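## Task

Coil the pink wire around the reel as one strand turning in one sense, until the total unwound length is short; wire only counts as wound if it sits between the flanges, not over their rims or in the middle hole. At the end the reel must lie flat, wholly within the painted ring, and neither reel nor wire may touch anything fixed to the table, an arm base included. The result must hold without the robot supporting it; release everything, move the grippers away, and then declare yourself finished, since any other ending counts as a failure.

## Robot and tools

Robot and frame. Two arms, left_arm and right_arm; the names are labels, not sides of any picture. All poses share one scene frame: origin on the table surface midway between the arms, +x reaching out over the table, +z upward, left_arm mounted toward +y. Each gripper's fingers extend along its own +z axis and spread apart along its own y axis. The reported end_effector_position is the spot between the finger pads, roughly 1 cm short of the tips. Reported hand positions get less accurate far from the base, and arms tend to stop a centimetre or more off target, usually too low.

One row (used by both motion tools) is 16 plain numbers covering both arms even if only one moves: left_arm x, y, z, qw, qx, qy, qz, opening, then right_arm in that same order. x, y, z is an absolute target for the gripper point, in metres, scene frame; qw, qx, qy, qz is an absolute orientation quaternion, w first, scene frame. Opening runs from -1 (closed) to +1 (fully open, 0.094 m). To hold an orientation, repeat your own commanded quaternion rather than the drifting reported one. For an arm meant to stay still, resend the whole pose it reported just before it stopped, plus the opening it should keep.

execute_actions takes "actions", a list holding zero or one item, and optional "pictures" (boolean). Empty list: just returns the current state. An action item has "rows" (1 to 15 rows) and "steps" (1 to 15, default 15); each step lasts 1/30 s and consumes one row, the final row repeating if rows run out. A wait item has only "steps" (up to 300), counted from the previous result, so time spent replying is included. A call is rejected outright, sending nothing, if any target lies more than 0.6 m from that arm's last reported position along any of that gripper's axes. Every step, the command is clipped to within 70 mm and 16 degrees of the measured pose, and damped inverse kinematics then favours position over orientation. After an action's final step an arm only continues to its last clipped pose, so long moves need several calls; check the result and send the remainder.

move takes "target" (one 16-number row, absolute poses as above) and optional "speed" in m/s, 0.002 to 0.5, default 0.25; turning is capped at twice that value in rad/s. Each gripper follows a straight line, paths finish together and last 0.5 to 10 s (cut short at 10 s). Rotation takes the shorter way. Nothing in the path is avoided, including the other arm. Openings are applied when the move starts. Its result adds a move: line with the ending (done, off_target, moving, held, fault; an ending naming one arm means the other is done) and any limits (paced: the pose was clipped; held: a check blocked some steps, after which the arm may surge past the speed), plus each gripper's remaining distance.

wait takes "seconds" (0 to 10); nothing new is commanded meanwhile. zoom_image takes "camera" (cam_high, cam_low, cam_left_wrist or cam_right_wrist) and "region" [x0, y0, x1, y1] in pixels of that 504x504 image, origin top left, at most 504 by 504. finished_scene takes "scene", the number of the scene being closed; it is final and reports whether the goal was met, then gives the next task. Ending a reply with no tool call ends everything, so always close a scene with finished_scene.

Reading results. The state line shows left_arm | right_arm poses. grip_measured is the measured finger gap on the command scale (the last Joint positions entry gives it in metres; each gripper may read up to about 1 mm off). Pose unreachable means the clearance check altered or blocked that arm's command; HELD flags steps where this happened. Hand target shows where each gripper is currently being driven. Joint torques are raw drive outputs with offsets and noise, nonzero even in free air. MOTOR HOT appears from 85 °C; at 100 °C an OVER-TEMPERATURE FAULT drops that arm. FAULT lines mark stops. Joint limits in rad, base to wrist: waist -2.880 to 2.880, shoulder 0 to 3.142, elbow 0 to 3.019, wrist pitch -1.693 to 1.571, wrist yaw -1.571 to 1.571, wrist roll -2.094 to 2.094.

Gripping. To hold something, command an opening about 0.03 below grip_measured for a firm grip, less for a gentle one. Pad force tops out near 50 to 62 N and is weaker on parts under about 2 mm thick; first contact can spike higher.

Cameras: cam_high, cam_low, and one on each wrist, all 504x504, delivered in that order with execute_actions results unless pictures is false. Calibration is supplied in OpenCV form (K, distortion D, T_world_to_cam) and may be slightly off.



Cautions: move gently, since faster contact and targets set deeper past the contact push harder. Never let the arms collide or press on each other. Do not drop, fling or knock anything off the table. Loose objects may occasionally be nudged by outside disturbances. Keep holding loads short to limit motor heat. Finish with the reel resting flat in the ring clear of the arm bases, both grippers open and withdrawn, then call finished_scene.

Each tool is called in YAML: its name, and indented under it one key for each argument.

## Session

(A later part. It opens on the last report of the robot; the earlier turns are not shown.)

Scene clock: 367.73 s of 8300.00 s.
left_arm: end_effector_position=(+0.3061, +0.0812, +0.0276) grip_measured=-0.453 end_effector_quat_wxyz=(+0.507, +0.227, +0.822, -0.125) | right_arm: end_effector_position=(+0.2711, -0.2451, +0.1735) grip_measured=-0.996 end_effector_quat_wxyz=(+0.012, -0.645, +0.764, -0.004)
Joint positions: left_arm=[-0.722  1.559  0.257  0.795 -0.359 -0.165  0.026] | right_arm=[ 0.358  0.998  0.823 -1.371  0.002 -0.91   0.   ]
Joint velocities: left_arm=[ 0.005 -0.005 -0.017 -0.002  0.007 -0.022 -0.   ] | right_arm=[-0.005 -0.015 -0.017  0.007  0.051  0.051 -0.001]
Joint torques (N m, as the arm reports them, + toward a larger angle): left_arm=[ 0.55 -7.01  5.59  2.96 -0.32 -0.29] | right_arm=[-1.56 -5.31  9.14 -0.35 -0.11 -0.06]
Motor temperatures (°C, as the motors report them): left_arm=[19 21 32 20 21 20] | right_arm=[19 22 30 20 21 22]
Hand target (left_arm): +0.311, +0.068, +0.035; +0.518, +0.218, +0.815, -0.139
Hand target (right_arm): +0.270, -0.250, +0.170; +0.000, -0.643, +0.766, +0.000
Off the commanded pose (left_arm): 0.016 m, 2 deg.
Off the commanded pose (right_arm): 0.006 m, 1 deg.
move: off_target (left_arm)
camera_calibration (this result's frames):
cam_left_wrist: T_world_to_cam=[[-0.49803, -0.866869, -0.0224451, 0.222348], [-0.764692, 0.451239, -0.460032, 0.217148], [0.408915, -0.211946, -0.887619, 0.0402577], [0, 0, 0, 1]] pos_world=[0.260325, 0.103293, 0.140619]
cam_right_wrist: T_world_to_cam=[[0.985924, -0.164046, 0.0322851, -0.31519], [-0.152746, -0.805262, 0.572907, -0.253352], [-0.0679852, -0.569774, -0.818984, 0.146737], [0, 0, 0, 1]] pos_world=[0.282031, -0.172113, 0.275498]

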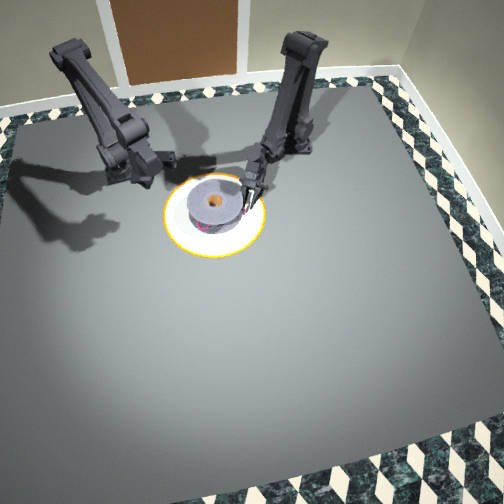

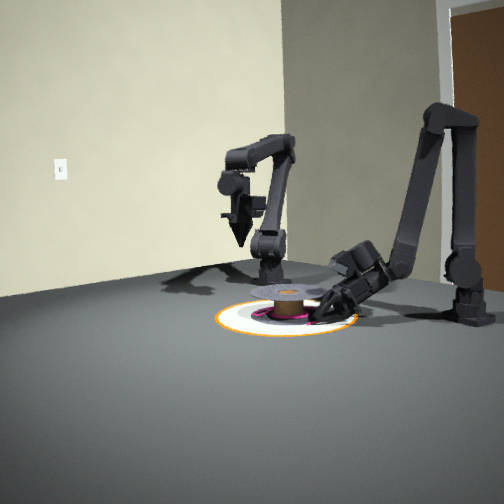

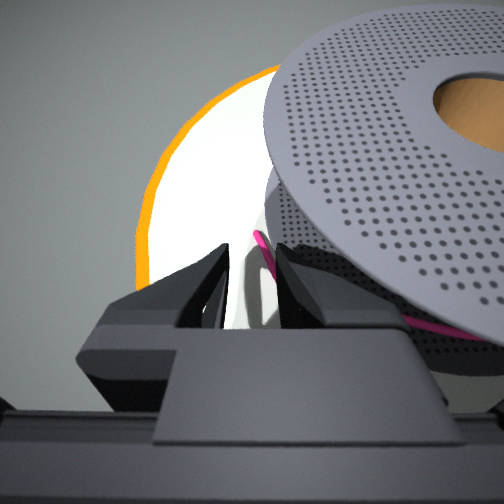

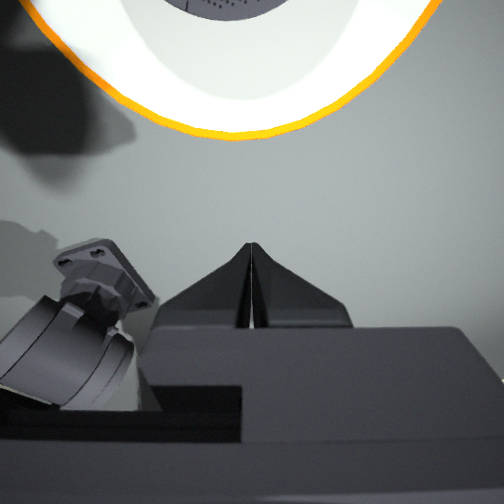

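move:
  target: [0.319,0.057,0.016,0.519,0.218,0.815,-0.139,-0.45,0.27,-0.25,0.17,0,-0.643,0.766,0,-1]
  speed: 0.04

Scene clock: 370.50 s of 8300.00 s.
left_arm: end_effector_position=(+0.3188, +0.0664, +0.0212) grip_measured=-0.453 end_effector_quat_wxyz=(+0.522, +0.217, +0.814, -0.133) | right_arm: end_effector_position=(+0.2711, -0.2451, +0.1735) grip_measured=-0.996 end_effector_quat_wxyz=(+0.012, -0.645, +0.764, -0.004)
Joint positions: left_arm=[-0.722  1.666  0.297  0.902 -0.367 -0.169  0.026] | right_arm=[ 0.358  0.998  0.823 -1.371  0.002 -0.91   0.   ]
Joint velocities: left_arm=[-0.015  0.005 -0.007 -0.002 -0.066  0.095  0.   ] | right_arm=[-0.015 -0.015 -0.017 -0.012  0.007 -0.037 -0.001]
Joint torques (N m, as the arm reports them, + toward a larger angle): left_arm=[ 0.24 -6.67  4.55  2.19 -0.16 -0.25] | right_arm=[-1.54 -5.34  9.13 -0.35 -0.11 -0.05]
Motor temperatures (°C, as the motors report them): left_arm=[19 21 31 21 21 20] | right_arm=[19 22 30 20 21 22]
Hand target (left_arm): +0.319, +0.057, +0.016; +0.519, +0.218, +0.815, -0.139
Hand target (right_arm): +0.270, -0.250, +0.170; +0.000, -0.643, +0.766, +0.000
Off the commanded pose (left_arm): 0.011 m, 1 deg.
Off the commanded pose (right_arm): 0.006 m, 1 deg.
move: off_target (left_arm)
camera_calibration (this result's frames):
cam_left_wrist: T_world_to_cam=[[-0.490836, -0.87123, -0.00622325, 0.213295], [-0.756125, 0.429515, -0.493753, 0.229999], [0.432845, -0.237646, -0.86958, 0.0199415], [0, 0, 0, 1]] pos_world=[0.269969, 0.0917798, 0.132231]
cam_right_wrist: T_world_to_cam=[[0.985924, -0.164046, 0.0322851, -0.31519], [-0.152746, -0.805262, 0.572907, -0.253352], [-0.0679852, -0.569774, -0.818984, 0.146737], [0, 0, 0, 1]] pos_world=[0.282031, -0.172113, 0.275498]

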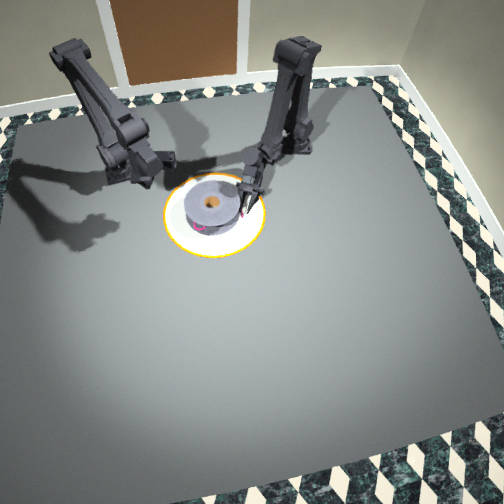

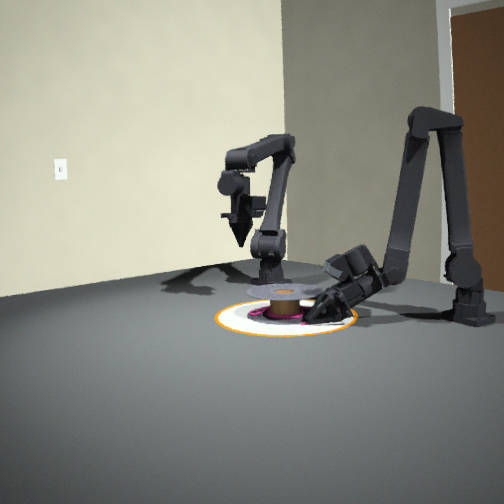

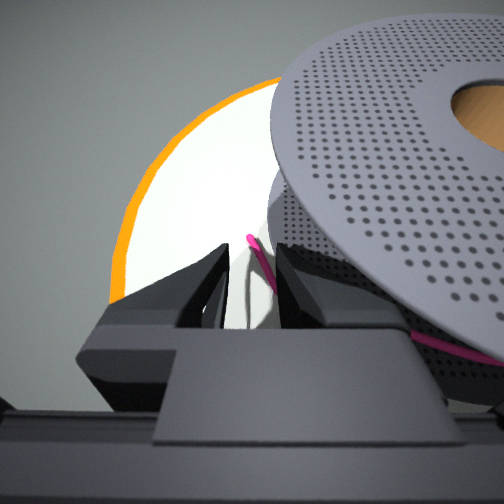

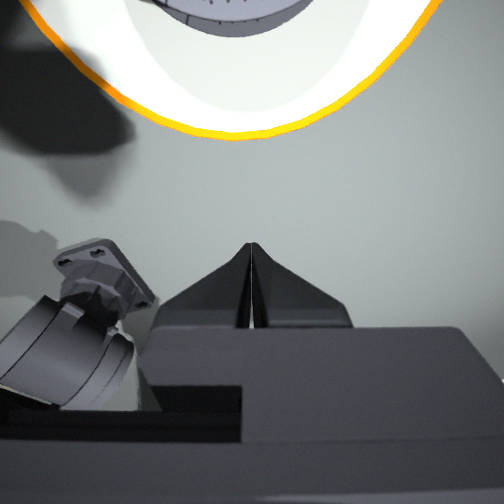

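move:
  target: [0.319,0.062,0.008,0.519,0.218,0.815,-0.139,-0.45,0.27,-0.25,0.17,0,-0.643,0.766,0,-1]
  speed: 0.03

move:
  target: [0.319,0.062,0.008,0.519,0.218,0.815,-0.139,-1,0.27,-0.25,0.17,0,-0.643,0.766,0,-1]
  speed: 0.03

Scene clock: 373.27 s of 8300.00 s.
left_arm: end_effector_position=(+0.3202, +0.0641, +0.0209) grip_measured=-0.453 end_effector_quat_wxyz=(+0.530, +0.213, +0.808, -0.141) | right_arm: end_effector_position=(+0.2711, -0.2451, +0.1735) grip_measured=-0.996 end_effector_quat_wxyz=(+0.012, -0.645, +0.764, -0.004)
Joint positions: left_arm=[-0.722  1.699  0.297  0.961 -0.365 -0.169  0.026] | right_arm=[ 0.358  0.998  0.823 -1.371  0.002 -0.91   0.   ]
Joint velocities: left_arm=[-0.015  0.005 -0.002  0.002 -0.051 -0.051 -0.   ] | right_arm=[-0.015 -0.015  0.002  0.012 -0.022 -0.022 -0.   ]
Joint torques (N m, as the arm reports them, + toward a larger angle): left_arm=[ 1.15 -6.38  3.47  1.88  0.09 -0.19] | right_arm=[-1.54 -5.31  9.14 -0.34 -0.11 -0.06]
Motor temperatures (°C, as the motors report them): left_arm=[19 21 31 21 21 20] | right_arm=[19 21 30 20 21 22]
Hand target (left_arm): +0.319, +0.062, +0.008; +0.519, +0.218, +0.815, -0.139
Hand target (right_arm): +0.270, -0.250, +0.170; +0.000, -0.643, +0.766, +0.000
Off the commanded pose (left_arm): 0.013 m, 2 deg.
Off the commanded pose (right_arm): 0.006 m, 1 deg.
move: off_target (left_arm)
camera_calibration (this result's frames):
cam_left_wrist: T_world_to_cam=[[-0.49232, -0.8704, 0.00501377, 0.212162], [-0.747538, 0.419862, -0.514687, 0.230181], [0.445878, -0.257139, -0.857364, 0.0153961], [0, 0, 0, 1]] pos_world=[0.269656, 0.0919808, 0.130607]
cam_right_wrist: T_world_to_cam=[[0.985924, -0.164046, 0.0322851, -0.31519], [-0.152746, -0.805262, 0.572907, -0.253352], [-0.0679852, -0.569774, -0.818984, 0.146737], [0, 0, 0, 1]] pos_world=[0.282031, -0.172113, 0.275498]

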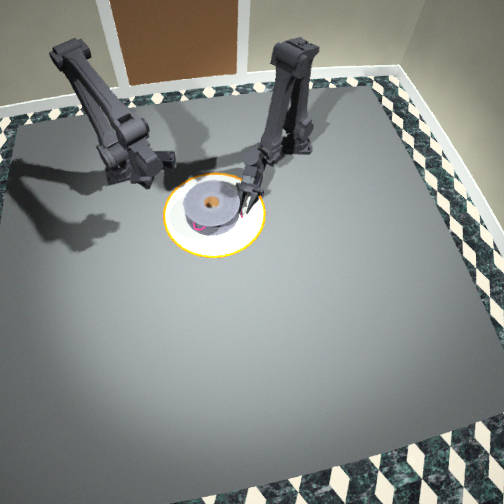

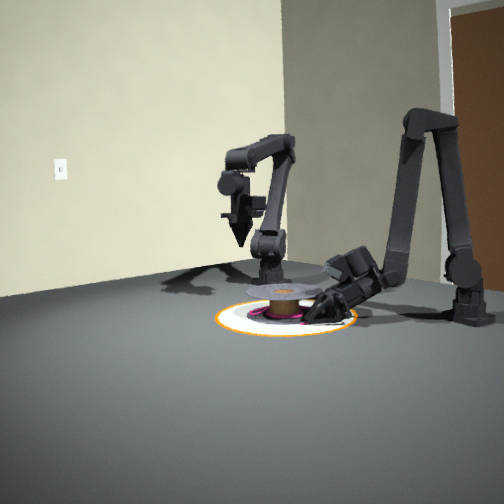

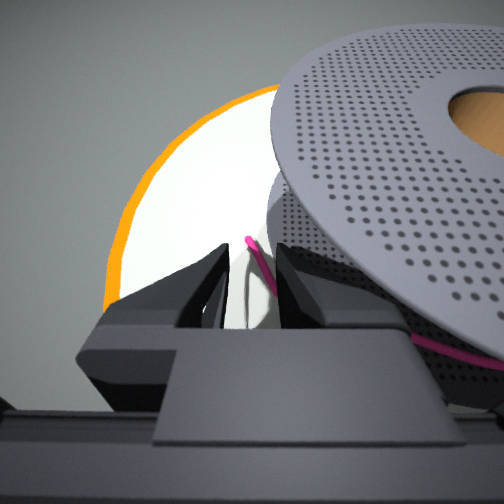

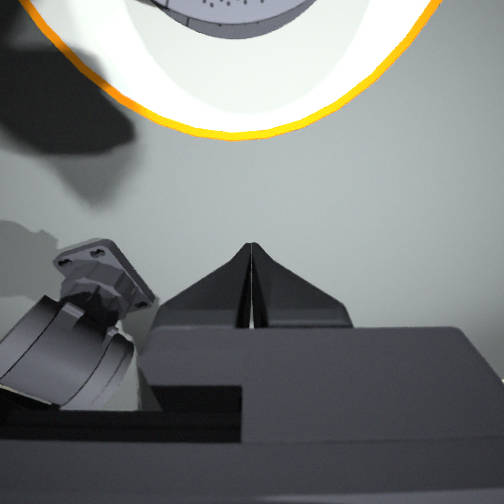

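Scene clock: 373.97 s of 8300.00 s.
left_arm: end_effector_position=(+0.3201, +0.0639, +0.0209) grip_measured=-0.987 end_effector_quat_wxyz=(+0.530, +0.213, +0.808, -0.142) | right_arm: end_effector_position=(+0.2711, -0.2451, +0.1735) grip_measured=-0.996 end_effector_quat_wxyz=(+0.012, -0.645, +0.764, -0.004)
Joint positions: left_arm=[-0.722  1.699  0.297  0.963 -0.364 -0.169  0.001] | right_arm=[ 0.358  0.998  0.823 -1.371  0.002 -0.91   0.   ]
Joint velocities: left_arm=[-0.005 -0.005 -0.012 -0.007 -0.022 -0.095 -0.   ] | right_arm=[-0.005 -0.005  0.002 -0.002  0.022 -0.022  0.   ]
Joint torques (N m, as the arm reports them, + toward a larger angle): left_arm=[ 1.18 -6.28  3.44  1.76  0.05 -0.19] | right_arm=[-1.55 -5.29  9.13 -0.34 -0.11 -0.06]
Motor temperatures (°C, as the motors report them): left_arm=[19 21 31 21 21 20] | right_arm=[19 21 30 20 21 22]
Hand target (left_arm): +0.319, +0.062, +0.008; +0.519, +0.218, +0.815, -0.139
Hand target (right_arm): +0.270, -0.250, +0.170; +0.000, -0.643, +0.766, +0.000
Off the commanded pose (left_arm): 0.013 m, 2 deg.
Off the commanded pose (right_arm): 0.006 m, 1 deg.
move: off_target (left_arm)
camera_calibration (this result's frames):
cam_left_wrist: T_world_to_cam=[[-0.492922, -0.870055, 0.00561085, 0.212164], [-0.747142, 0.419964, -0.515178, 0.230106], [0.445877, -0.258135, -0.857065, 0.015429], [0, 0, 0, 1]] pos_world=[0.269623, 0.0919409, 0.130579]
cam_right_wrist: T_world_to_cam=[[0.985924, -0.164046, 0.0322851, -0.31519], [-0.152746, -0.805262, 0.572907, -0.253352], [-0.0679852, -0.569774, -0.818984, 0.146737], [0, 0, 0, 1]] pos_world=[0.282031, -0.172113, 0.275498]

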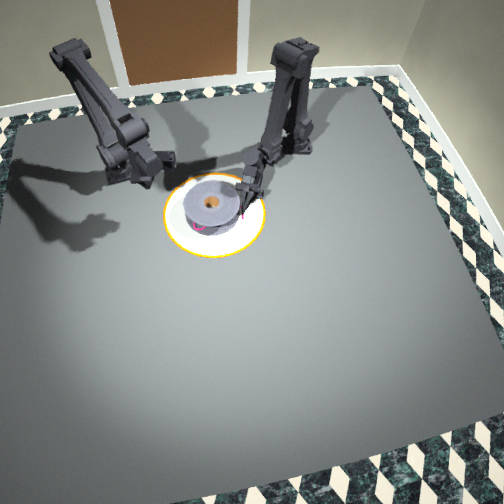

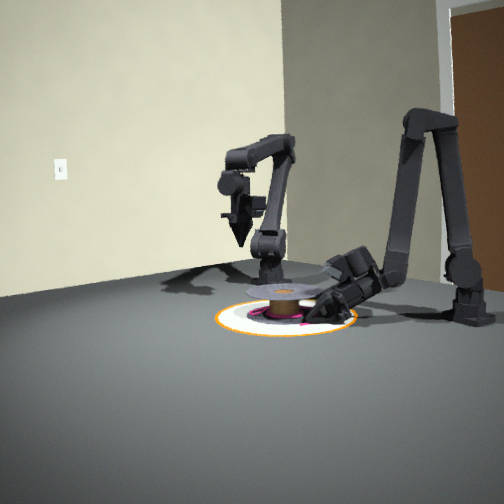

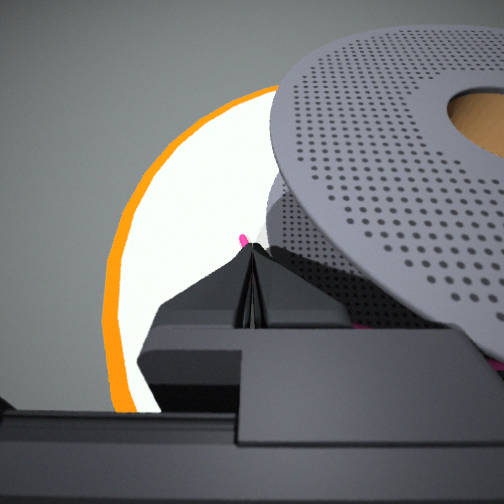

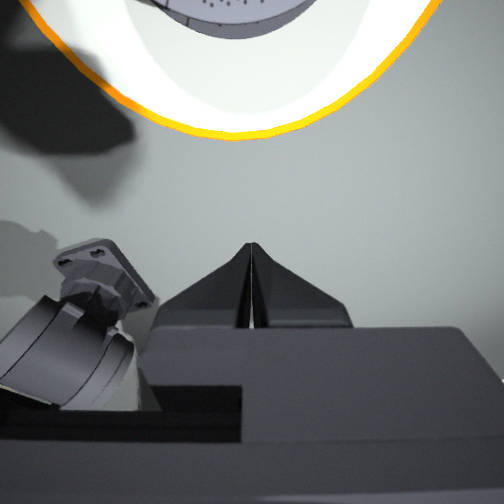

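move:
  target: [0.315,0.11,0.05,0.332,0.462,0.80,-0.191,-0.5,0.27,-0.25,0.17,0,-0.643,0.766,0,-1]
  speed: 0.08

Scene clock: 381.73 s of 8300.00 s.
left_arm: end_effector_position=(+0.2976, +0.1194, +0.0342) grip_measured=-0.503 end_effector_quat_wxyz=(+0.312, +0.457, +0.811, -0.188) | right_arm: end_effector_position=(+0.2711, -0.2451, +0.1735) grip_measured=-0.996 end_effector_quat_wxyz=(+0.012, -0.645, +0.764, -0.004)
Joint positions: left_arm=[-0.353  1.251  0.375 -0.015  0.336  0.36   0.023] | right_arm=[ 0.358  0.998  0.823 -1.371  0.002 -0.91   0.   ]
Joint velocities: left_arm=[-0.005 -0.005 -0.012 -0.007 -0.066  0.022 -0.001] | right_arm=[ 0.005  0.024 -0.002 -0.002  0.095 -0.037 -0.002]
Joint torques (N m, as the arm reports them, + toward a larger angle): left_arm=[ 2.39 -7.57 10.35  0.48  0.27  0.08] | right_arm=[-1.56 -5.31  9.14 -0.35 -0.11 -0.06]
Motor temperatures (°C, as the motors report them): left_arm=[19 21 30 20 21 20] | right_arm=[19 21 31 20 21 22]
Hand target (left_arm): +0.315, +0.113, +0.053; +0.331, +0.461, +0.802, -0.185
Hand target (right_arm): +0.270, -0.250, +0.170; +0.000, -0.643, +0.766, +0.000
Off the commanded pose (left_arm): 0.025 m, 3 deg.
Off the commanded pose (right_arm): 0.006 m, 1 deg.
After step 90, 0.37 s passed at rest.
move: off_target (left_arm)
camera_calibration (this result's frames):
cam_left_wrist: T_world_to_cam=[[-0.858115, -0.513041, 0.0206622, 0.314813], [-0.511345, 0.850248, -0.12492, 0.0619415], [0.046521, -0.117761, -0.991952, 0.157845], [0, 0, 0, 1]] pos_world=[0.294476, 0.127435, 0.157808]
cam_right_wrist: T_world_to_cam=[[0.985924, -0.164046, 0.0322851, -0.31519], [-0.152746, -0.805262, 0.572907, -0.253352], [-0.0679852, -0.569774, -0.818984, 0.146737], [0, 0, 0, 1]] pos_world=[0.282031, -0.172113, 0.275498]

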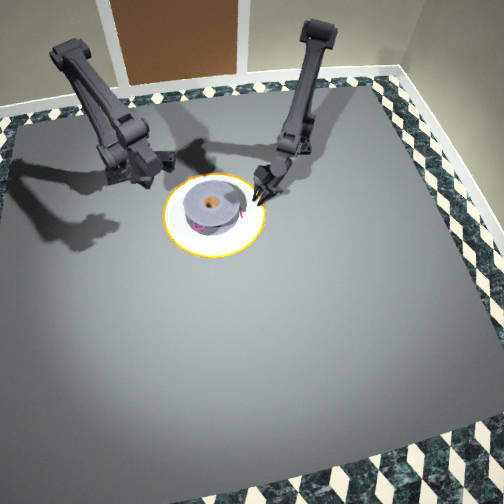

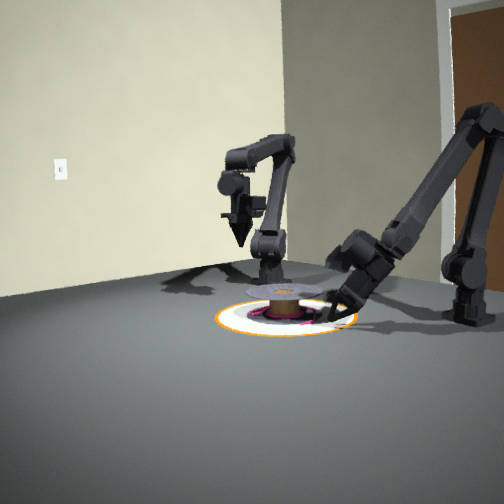

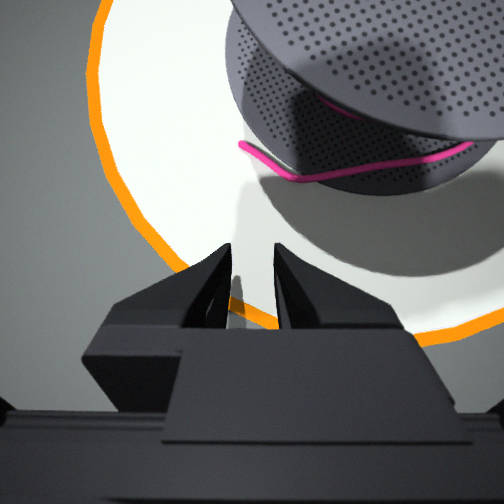

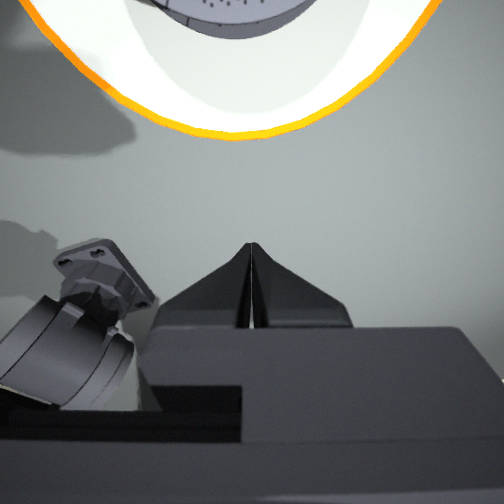

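move:
  target: [0.335,0.07,0.02,0.332,0.462,0.80,-0.191,-0.5,0.27,-0.25,0.17,0,-0.643,0.766,0,-1]
  speed: 0.06

Scene clock: 388.97 s of 8300.00 s.
left_arm: end_effector_position=(+0.3267, +0.0796, +0.0211) grip_measured=-0.503 end_effector_quat_wxyz=(+0.329, +0.464, +0.800, -0.191) | right_arm: end_effector_position=(+0.2711, -0.2451, +0.1735) grip_measured=-0.996 end_effector_quat_wxyz=(+0.012, -0.645, +0.764, -0.004)
Joint positions: left_arm=[-0.41   1.433  0.457  0.135  0.309  0.329  0.023] | right_arm=[ 0.358  0.998  0.823 -1.371  0.002 -0.91   0.   ]
Joint velocities: left_arm=[ 0.005 -0.015 -0.007  0.007  0.022  0.095  0.   ] | right_arm=[-0.015  0.005  0.007 -0.007 -0.022 -0.051 -0.   ]
Joint torques (N m, as the arm reports them, + toward a larger angle): left_arm=[ 0.38 -6.35  8.23  2.06 -0.21 -0.26] | right_arm=[-1.53 -5.32  9.14 -0.35 -0.11 -0.06]
Motor temperatures (°C, as the motors report them): left_arm=[19 21 31 20 22 20] | right_arm=[19 21 31 20 21 22]
Hand target (left_arm): +0.334, +0.070, +0.020; +0.331, +0.462, +0.800, -0.192
Hand target (right_arm): +0.270, -0.250, +0.170; +0.000, -0.643, +0.766, +0.000
Off the commanded pose (left_arm): 0.013 m, 0 deg.
Off the commanded pose (right_arm): 0.006 m, 1 deg.
After step 90, 2.83 s passed at rest.
move: off_target (left_arm)
camera_calibration (this result's frames):
cam_left_wrist: T_world_to_cam=[[-0.867195, -0.497966, 0.00179276, 0.321783], [-0.491862, 0.855993, -0.159211, 0.102914], [0.077747, -0.138949, -0.987243, 0.130208], [0, 0, 0, 1]] pos_world=[0.319545, 0.090236, 0.144355]
cam_right_wrist: T_world_to_cam=[[0.985924, -0.164046, 0.0322851, -0.31519], [-0.152746, -0.805262, 0.572907, -0.253352], [-0.0679852, -0.569774, -0.818984, 0.146737], [0, 0, 0, 1]] pos_world=[0.282031, -0.172113, 0.275498]

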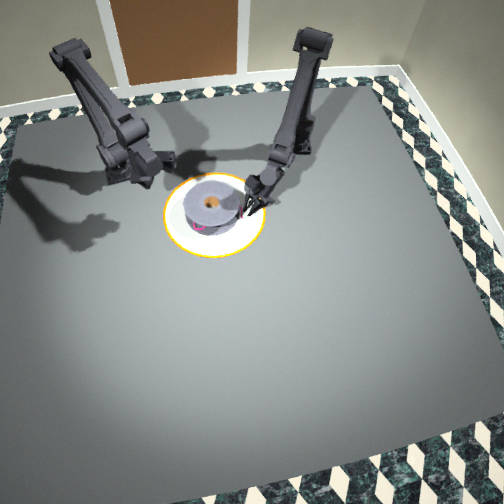

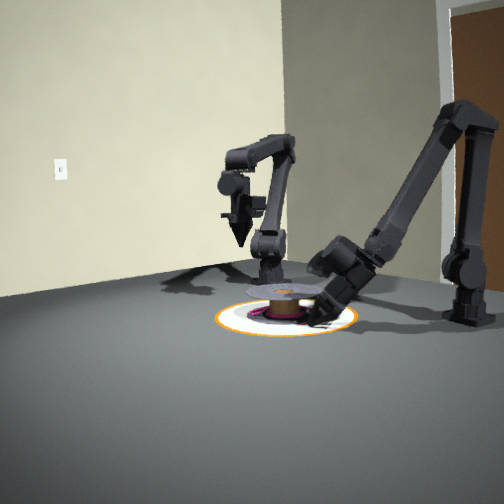

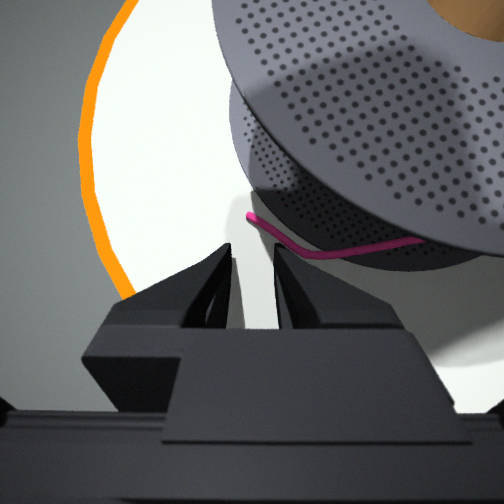

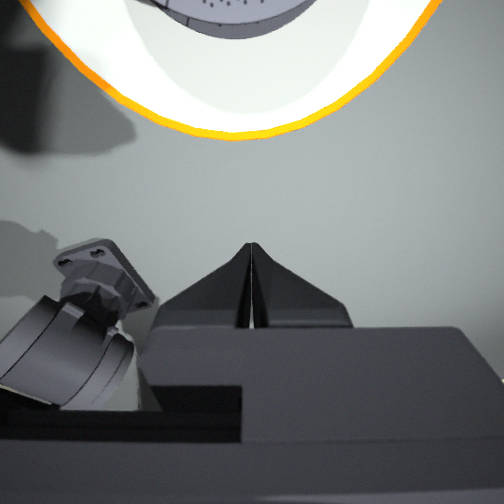

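Push inward (−y).

move:
  target: [0.332,0.035,0.016,0.332,0.462,0.80,-0.191,-0.5,0.27,-0.25,0.17,0,-0.643,0.766,0,-1]
  speed: 0.03

Scene clock: 392.23 s of 8300.00 s.
left_arm: end_effector_position=(+0.3289, +0.0469, +0.0215) grip_measured=-0.503 end_effector_quat_wxyz=(+0.336, +0.460, +0.800, -0.188) | right_arm: end_effector_position=(+0.2711, -0.2451, +0.1735) grip_measured=-0.996 end_effector_quat_wxyz=(+0.012, -0.645, +0.764, -0.004)
Joint positions: left_arm=[-0.495  1.484  0.503  0.17   0.241  0.257  0.023] | right_arm=[ 0.358  0.998  0.823 -1.371  0.002 -0.91   0.   ]
Joint velocities: left_arm=[-0.005  0.005 -0.012  0.002 -0.007 -0.007 -0.001] | right_arm=[-0.005  0.015  0.007 -0.012  0.037 -0.022  0.002]
Joint torques (N m, as the arm reports them, + toward a larger angle): left_arm=[-0.18 -6.69  8.1   1.96 -0.06 -0.26] | right_arm=[-1.55 -5.3   9.14 -0.35 -0.11 -0.06]
Motor temperatures (°C, as the motors report them): left_arm=[19 21 31 20 21 20] | right_arm=[19 21 31 20 21 22]
Hand target (left_arm): +0.331, +0.035, +0.017; +0.332, +0.462, +0.800, -0.192
Hand target (right_arm): +0.270, -0.250, +0.170; +0.000, -0.643, +0.766, +0.000
Off the commanded pose (left_arm): 0.014 m, 1 deg.
Off the commanded pose (right_arm): 0.006 m, 1 deg.
move: off_target (left_arm)
camera_calibration (this result's frames):
cam_left_wrist: T_world_to_cam=[[-0.86122, -0.508197, -0.00600448, 0.306105], [-0.500098, 0.849483, -0.168169, 0.135218], [0.0905638, -0.141828, -0.98574, 0.121788], [0, 0, 0, 1]] pos_world=[0.320217, 0.0579693, 0.144629]
cam_right_wrist: T_world_to_cam=[[0.985924, -0.164046, 0.0322851, -0.31519], [-0.152746, -0.805262, 0.572907, -0.253352], [-0.0679852, -0.569774, -0.818984, 0.146737], [0, 0, 0, 1]] pos_world=[0.282031, -0.172113, 0.275498]

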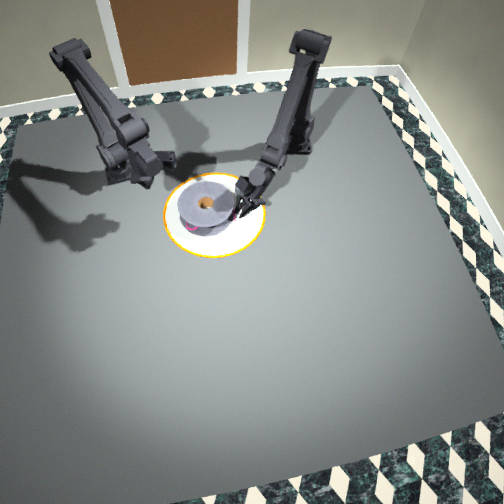

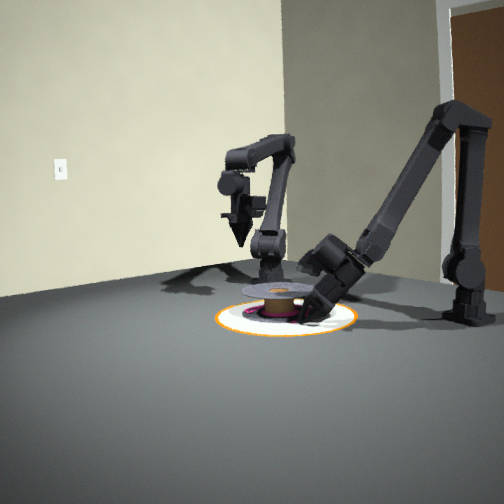

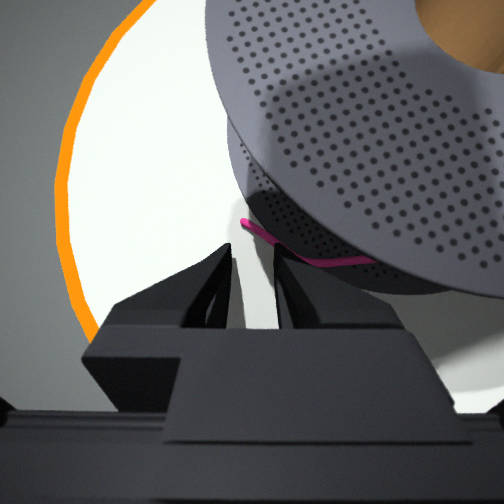

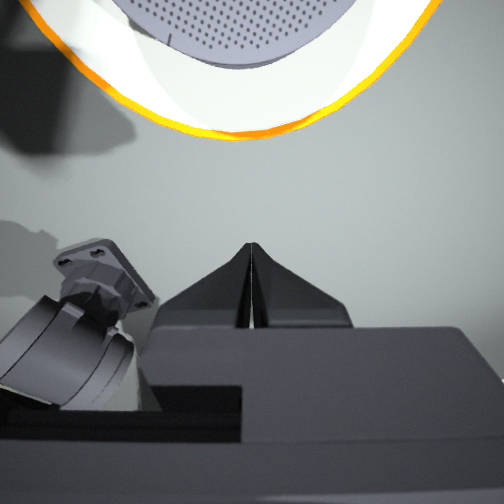

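move:
  target: [0.34,0.08,0.07,0.332,0.462,0.80,-0.191,-0.5,0.27,-0.25,0.17,0,-0.643,0.766,0,-1]
  speed: 0.1

move:
  target: [0.37,0.04,0.07,0.291,0.247,-0.921,0.078,-0.55,0.27,-0.25,0.17,0,-0.643,0.766,0,-1]
  speed: 0.2

Scene clock: 400.27 s of 8300.00 s.
left_arm: end_effector_position=(+0.3303, +0.0834, +0.0609) grip_measured=-0.503 end_effector_quat_wxyz=(+0.325, +0.458, +0.805, -0.192) | right_arm: end_effector_position=(+0.2711, -0.2451, +0.1735) grip_measured=-0.996 end_effector_quat_wxyz=(+0.012, -0.645, +0.764, -0.004)
Joint positions: left_arm=[-0.394  1.303  0.503 -0.051  0.318  0.326  0.023] | right_arm=[ 0.358  0.998  0.823 -1.371  0.002 -0.91   0.   ]
Joint velocities: left_arm=[ 0.015 -0.005 -0.007 -0.012 -0.037  0.081  0.   ] | right_arm=[-0.005  0.015  0.002 -0.007 -0.037 -0.066 -0.   ]
Joint torques (N m, as the arm reports them, + toward a larger angle): left_arm=[ 2.1  -8.82  9.39  0.48  0.26  0.07] | right_arm=[-1.56 -5.33  9.13 -0.35 -0.11 -0.06]
Motor temperatures (°C, as the motors report them): left_arm=[19 21 31 20 21 20] | right_arm=[19 21 31 20 21 22]
Hand target (left_arm): +0.340, +0.081, +0.071; +0.333, +0.462, +0.800, -0.190
Hand target (right_arm): +0.270, -0.250, +0.170; +0.000, -0.643, +0.766, +0.000
Off the commanded pose (left_arm): 0.014 m, 1 deg.
Off the commanded pose (right_arm): 0.006 m, 1 deg.
After step 90, 4.10 s passed at rest.
move: off_target (left_arm)
camera_calibration (this result's frames):
cam_left_wrist: T_world_to_cam=[[-0.860864, -0.508648, 0.0137853, 0.3248], [-0.504543, 0.849778, -0.152688, 0.11203], [0.0659498, -0.138399, -0.988178, 0.173641], [0, 0, 0, 1]] pos_world=[0.324681, 0.0940399, 0.184217]
cam_right_wrist: T_world_to_cam=[[0.985924, -0.164046, 0.0322851, -0.31519], [-0.152746, -0.805262, 0.572907, -0.253352], [-0.0679852, -0.569774, -0.818984, 0.146737], [0, 0, 0, 1]] pos_world=[0.282031, -0.172113, 0.275498]

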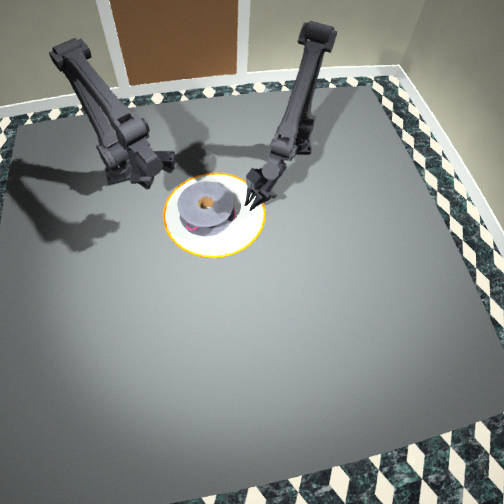

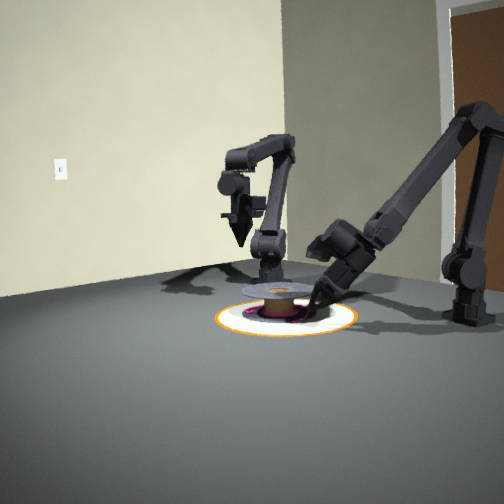

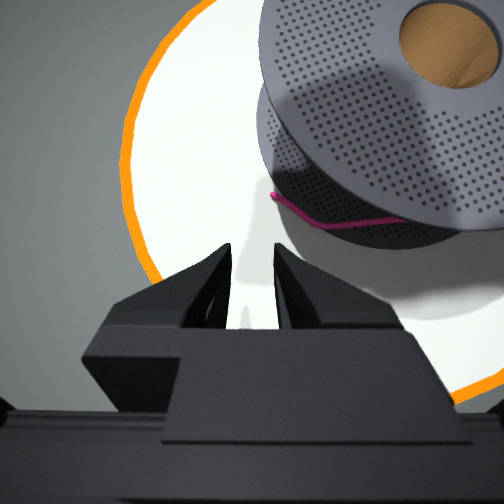

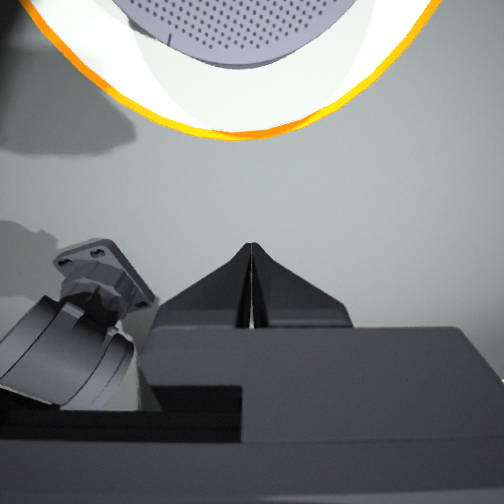

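Scene clock: 405.63 s of 8300.00 s.
left_arm: end_effector_position=(+0.3541, +0.0448, +0.0645) grip_measured=-0.547 end_effector_quat_wxyz=(-0.288, -0.240, +0.924, -0.070) | right_arm: end_effector_position=(+0.2711, -0.2451, +0.1735) grip_measured=-0.996 end_effector_quat_wxyz=(+0.012, -0.645, +0.764, -0.004)
Joint positions: left_arm=[-0.367  1.857  1.311 -1.351  0.515 -0.984  0.021] | right_arm=[ 0.358  0.998  0.823 -1.371  0.002 -0.91   0.   ]
Joint velocities: left_arm=[-0.015 -0.005 -0.002 -0.012 -0.007 -0.007 -0.001] | right_arm=[-0.005  0.005 -0.012 -0.002 -0.066  0.081 -0.002]
Joint torques (N m, as the arm reports them, + toward a larger angle): left_arm=[  2.52 -17.08  10.99  -1.58   0.32  -0.29] | right_arm=[-1.53 -5.33  9.13 -0.34 -0.11 -0.06]
Motor temperatures (°C, as the motors report them): left_arm=[19 21 32 20 21 20] | right_arm=[19 21 31 20 21 22]
Hand target (left_arm): +0.369, +0.041, +0.070; -0.286, -0.253, +0.921, -0.074
Hand target (right_arm): +0.270, -0.250, +0.170; +0.000, -0.643, +0.766, +0.000
Off the commanded pose (left_arm): 0.018 m, 1 deg.
Off the commanded pose (right_arm): 0.006 m, 1 deg.
move: off_target (left_arm)
camera_calibration (this result's frames):
cam_left_wrist: T_world_to_cam=[[0.486763, -0.87347, -0.0105576, -0.133703], [-0.293376, -0.174851, 0.939871, 0.0581188], [-0.822795, -0.454397, -0.341366, 0.45744], [0, 0, 0, 1]] pos_world=[0.458511, 0.101236, 0.100119]
cam_right_wrist: T_world_to_cam=[[0.985924, -0.164046, 0.0322851, -0.31519], [-0.152746, -0.805262, 0.572907, -0.253352], [-0.0679852, -0.569774, -0.818984, 0.146737], [0, 0, 0, 1]] pos_world=[0.282031, -0.172113, 0.275498]

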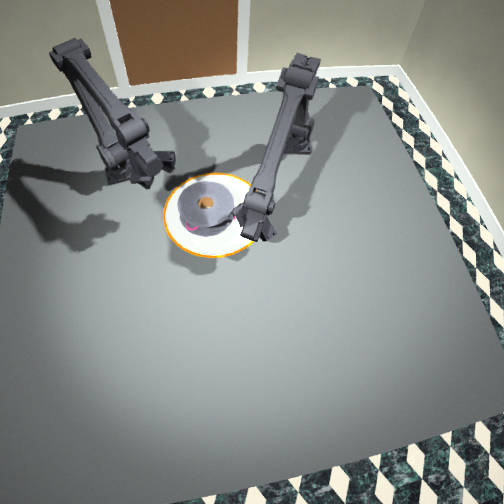

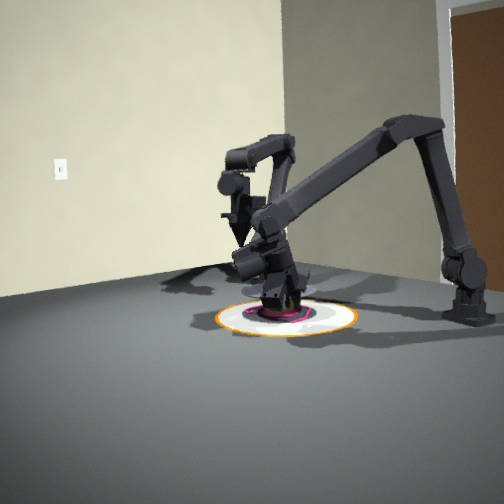

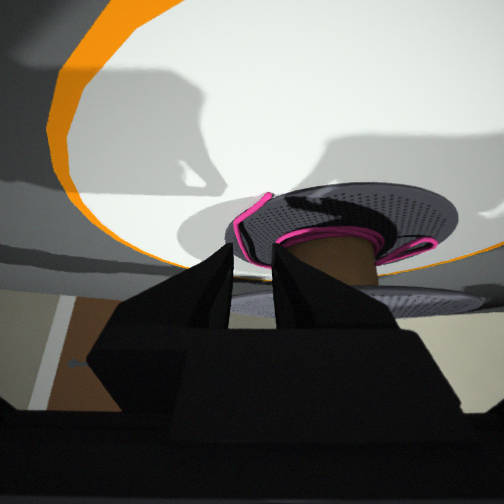

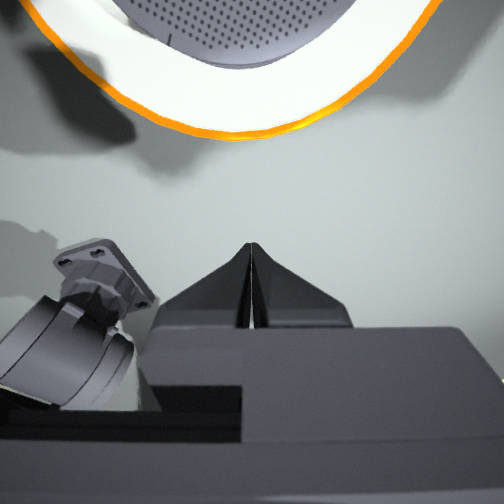

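move:
  target: [0.365,0.032,0.04,0.291,0.247,-0.921,0.078,-0.55,0.27,-0.25,0.17,0,-0.643,0.766,0,-1]
  speed: 0.05

Scene clock: 409.80 s of 8300.00 s.
left_arm: end_effector_position=(+0.3565, +0.0404, +0.0420) grip_measured=-0.547 end_effector_quat_wxyz=(-0.297, -0.244, +0.920, -0.071) | right_arm: end_effector_position=(+0.2711, -0.2451, +0.1735) grip_measured=-0.996 end_effector_quat_wxyz=(+0.012, -0.645, +0.764, -0.004)
Joint positions: left_arm=[-0.367  1.906  1.311 -1.314  0.531 -0.988  0.021] | right_arm=[ 0.358  0.998  0.823 -1.371  0.002 -0.91   0.   ]
Joint velocities: left_arm=[-0.005 -0.005 -0.007 -0.002  0.022  0.022 -0.001] | right_arm=[-0.015  0.015 -0.002 -0.002  0.007 -0.037 -0.001]
Joint torques (N m, as the arm reports them, + toward a larger angle): left_arm=[  1.04 -17.53   8.7   -0.03   0.33  -0.27] | right_arm=[-1.55 -5.34  9.13 -0.35 -0.11 -0.06]
Motor temperatures (°C, as the motors report them): left_arm=[19 22 32 20 22 20] | right_arm=[19 21 31 20 21 22]
Hand target (left_arm): +0.365, +0.032, +0.040; -0.291, -0.247, +0.921, -0.078
Hand target (right_arm): +0.270, -0.250, +0.170; +0.000, -0.643, +0.766, +0.000
Off the commanded pose (left_arm): 0.012 m, 1 deg.
Off the commanded pose (right_arm): 0.006 m, 1 deg.
After step 90, 0.23 s passed at rest.
move: off_target (left_arm)
camera_calibration (this result's frames):
cam_left_wrist: T_world_to_cam=[[0.493773, -0.869433, -0.0166023, -0.141318], [-0.273286, -0.173274, 0.946198, 0.071706], [-0.825532, -0.462669, -0.323162, 0.450328], [0, 0, 0, 1]] pos_world=[0.461135, 0.0979113, 0.0753346]
cam_right_wrist: T_world_to_cam=[[0.985924, -0.164046, 0.0322851, -0.31519], [-0.152746, -0.805262, 0.572907, -0.253352], [-0.0679852, -0.569774, -0.818984, 0.146737], [0, 0, 0, 1]] pos_world=[0.282031, -0.172113, 0.275498]

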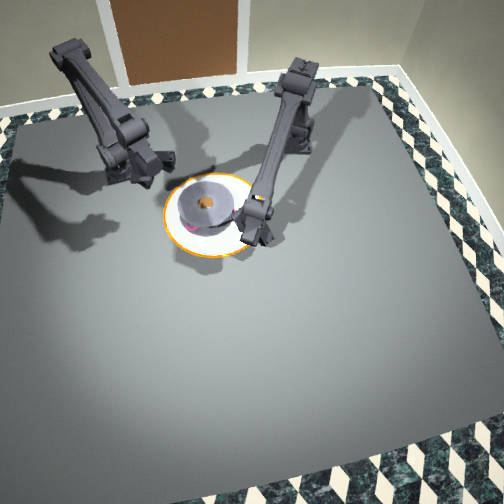

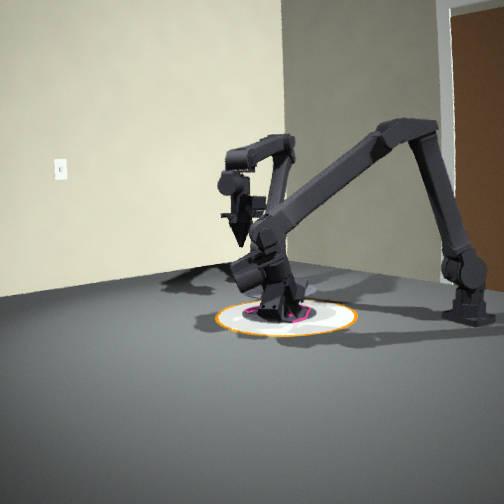

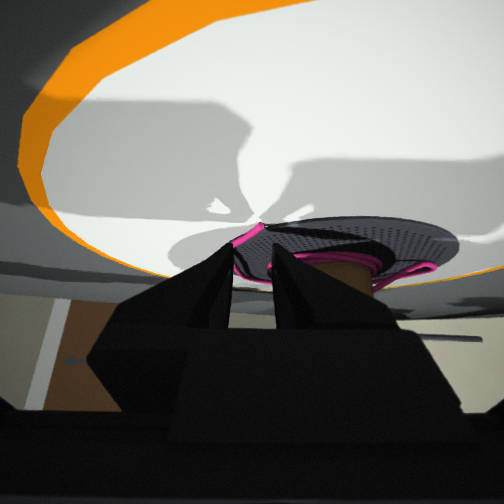

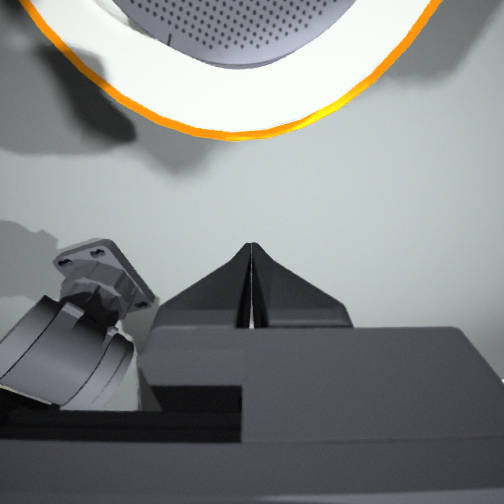

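move:
  target: [0.346,0.022,0.016,0.291,0.247,-0.921,0.078,-0.55,0.27,-0.25,0.17,0,-0.643,0.766,0,-1]
  speed: 0.04

Scene clock: 412.83 s of 8300.00 s.
left_arm: end_effector_position=(+0.3545, +0.0251, +0.0299) grip_measured=-0.547 end_effector_quat_wxyz=(-0.283, -0.244, +0.924, -0.088) | right_arm: end_effector_position=(+0.2711, -0.2451, +0.1735) grip_measured=-0.996 end_effector_quat_wxyz=(+0.012, -0.645, +0.764, -0.004)
Joint positions: left_arm=[-0.394  1.909  1.288 -1.224  0.542 -1.028  0.021] | right_arm=[ 0.358  0.998  0.823 -1.371  0.002 -0.91   0.   ]
Joint velocities: left_arm=[-0.024 -0.015  0.007 -0.012  0.007 -0.007 -0.   ] | right_arm=[-0.005 -0.015  0.012 -0.007  0.051 -0.037 -0.001]
Joint torques (N m, as the arm reports them, + toward a larger angle): left_arm=[  0.23 -17.15   5.6    0.08   0.36  -0.27] | right_arm=[-1.55 -5.33  9.13 -0.35 -0.11 -0.06]
Motor temperatures (°C, as the motors report them): left_arm=[19 22 32 20 22 20] | right_arm=[19 21 31 20 21 22]
Hand target (left_arm): +0.346, +0.022, +0.016; -0.291, -0.247, +0.921, -0.078
Hand target (right_arm): +0.270, -0.250, +0.170; +0.000, -0.643, +0.766, +0.000
Off the commanded pose (left_arm): 0.017 m, 2 deg.
Off the commanded pose (right_arm): 0.006 m, 1 deg.
move: off_target (left_arm)
camera_calibration (this result's frames):
cam_left_wrist: T_world_to_cam=[[0.501458, -0.864908, 0.0217544, -0.157894], [-0.306128, -0.153858, 0.939475, 0.0913016], [-0.809213, -0.477767, -0.341926, 0.432833], [0, 0, 0, 1]] pos_world=[0.457381, 0.0842767, 0.0656559]
cam_right_wrist: T_world_to_cam=[[0.985924, -0.164046, 0.0322851, -0.31519], [-0.152746, -0.805262, 0.572907, -0.253352], [-0.0679852, -0.569774, -0.818984, 0.146737], [0, 0, 0, 1]] pos_world=[0.282031, -0.172113, 0.275498]

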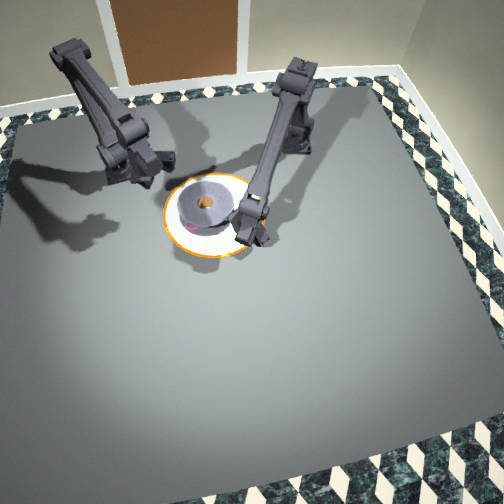

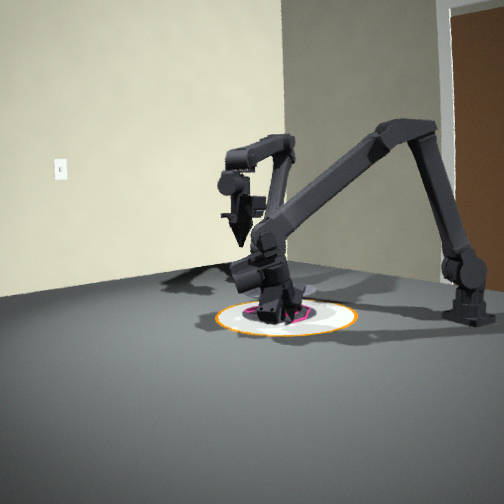

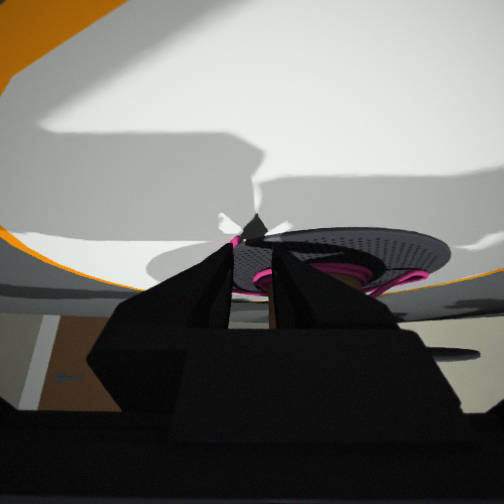

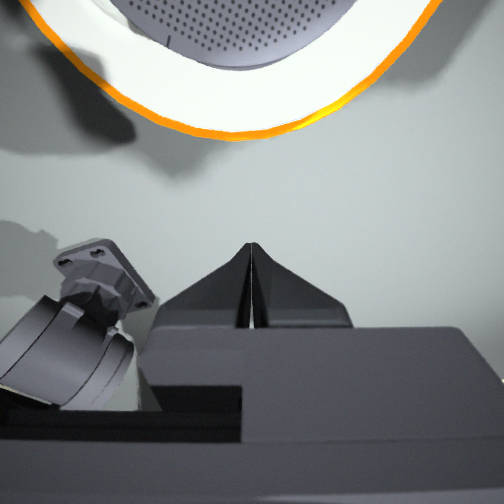

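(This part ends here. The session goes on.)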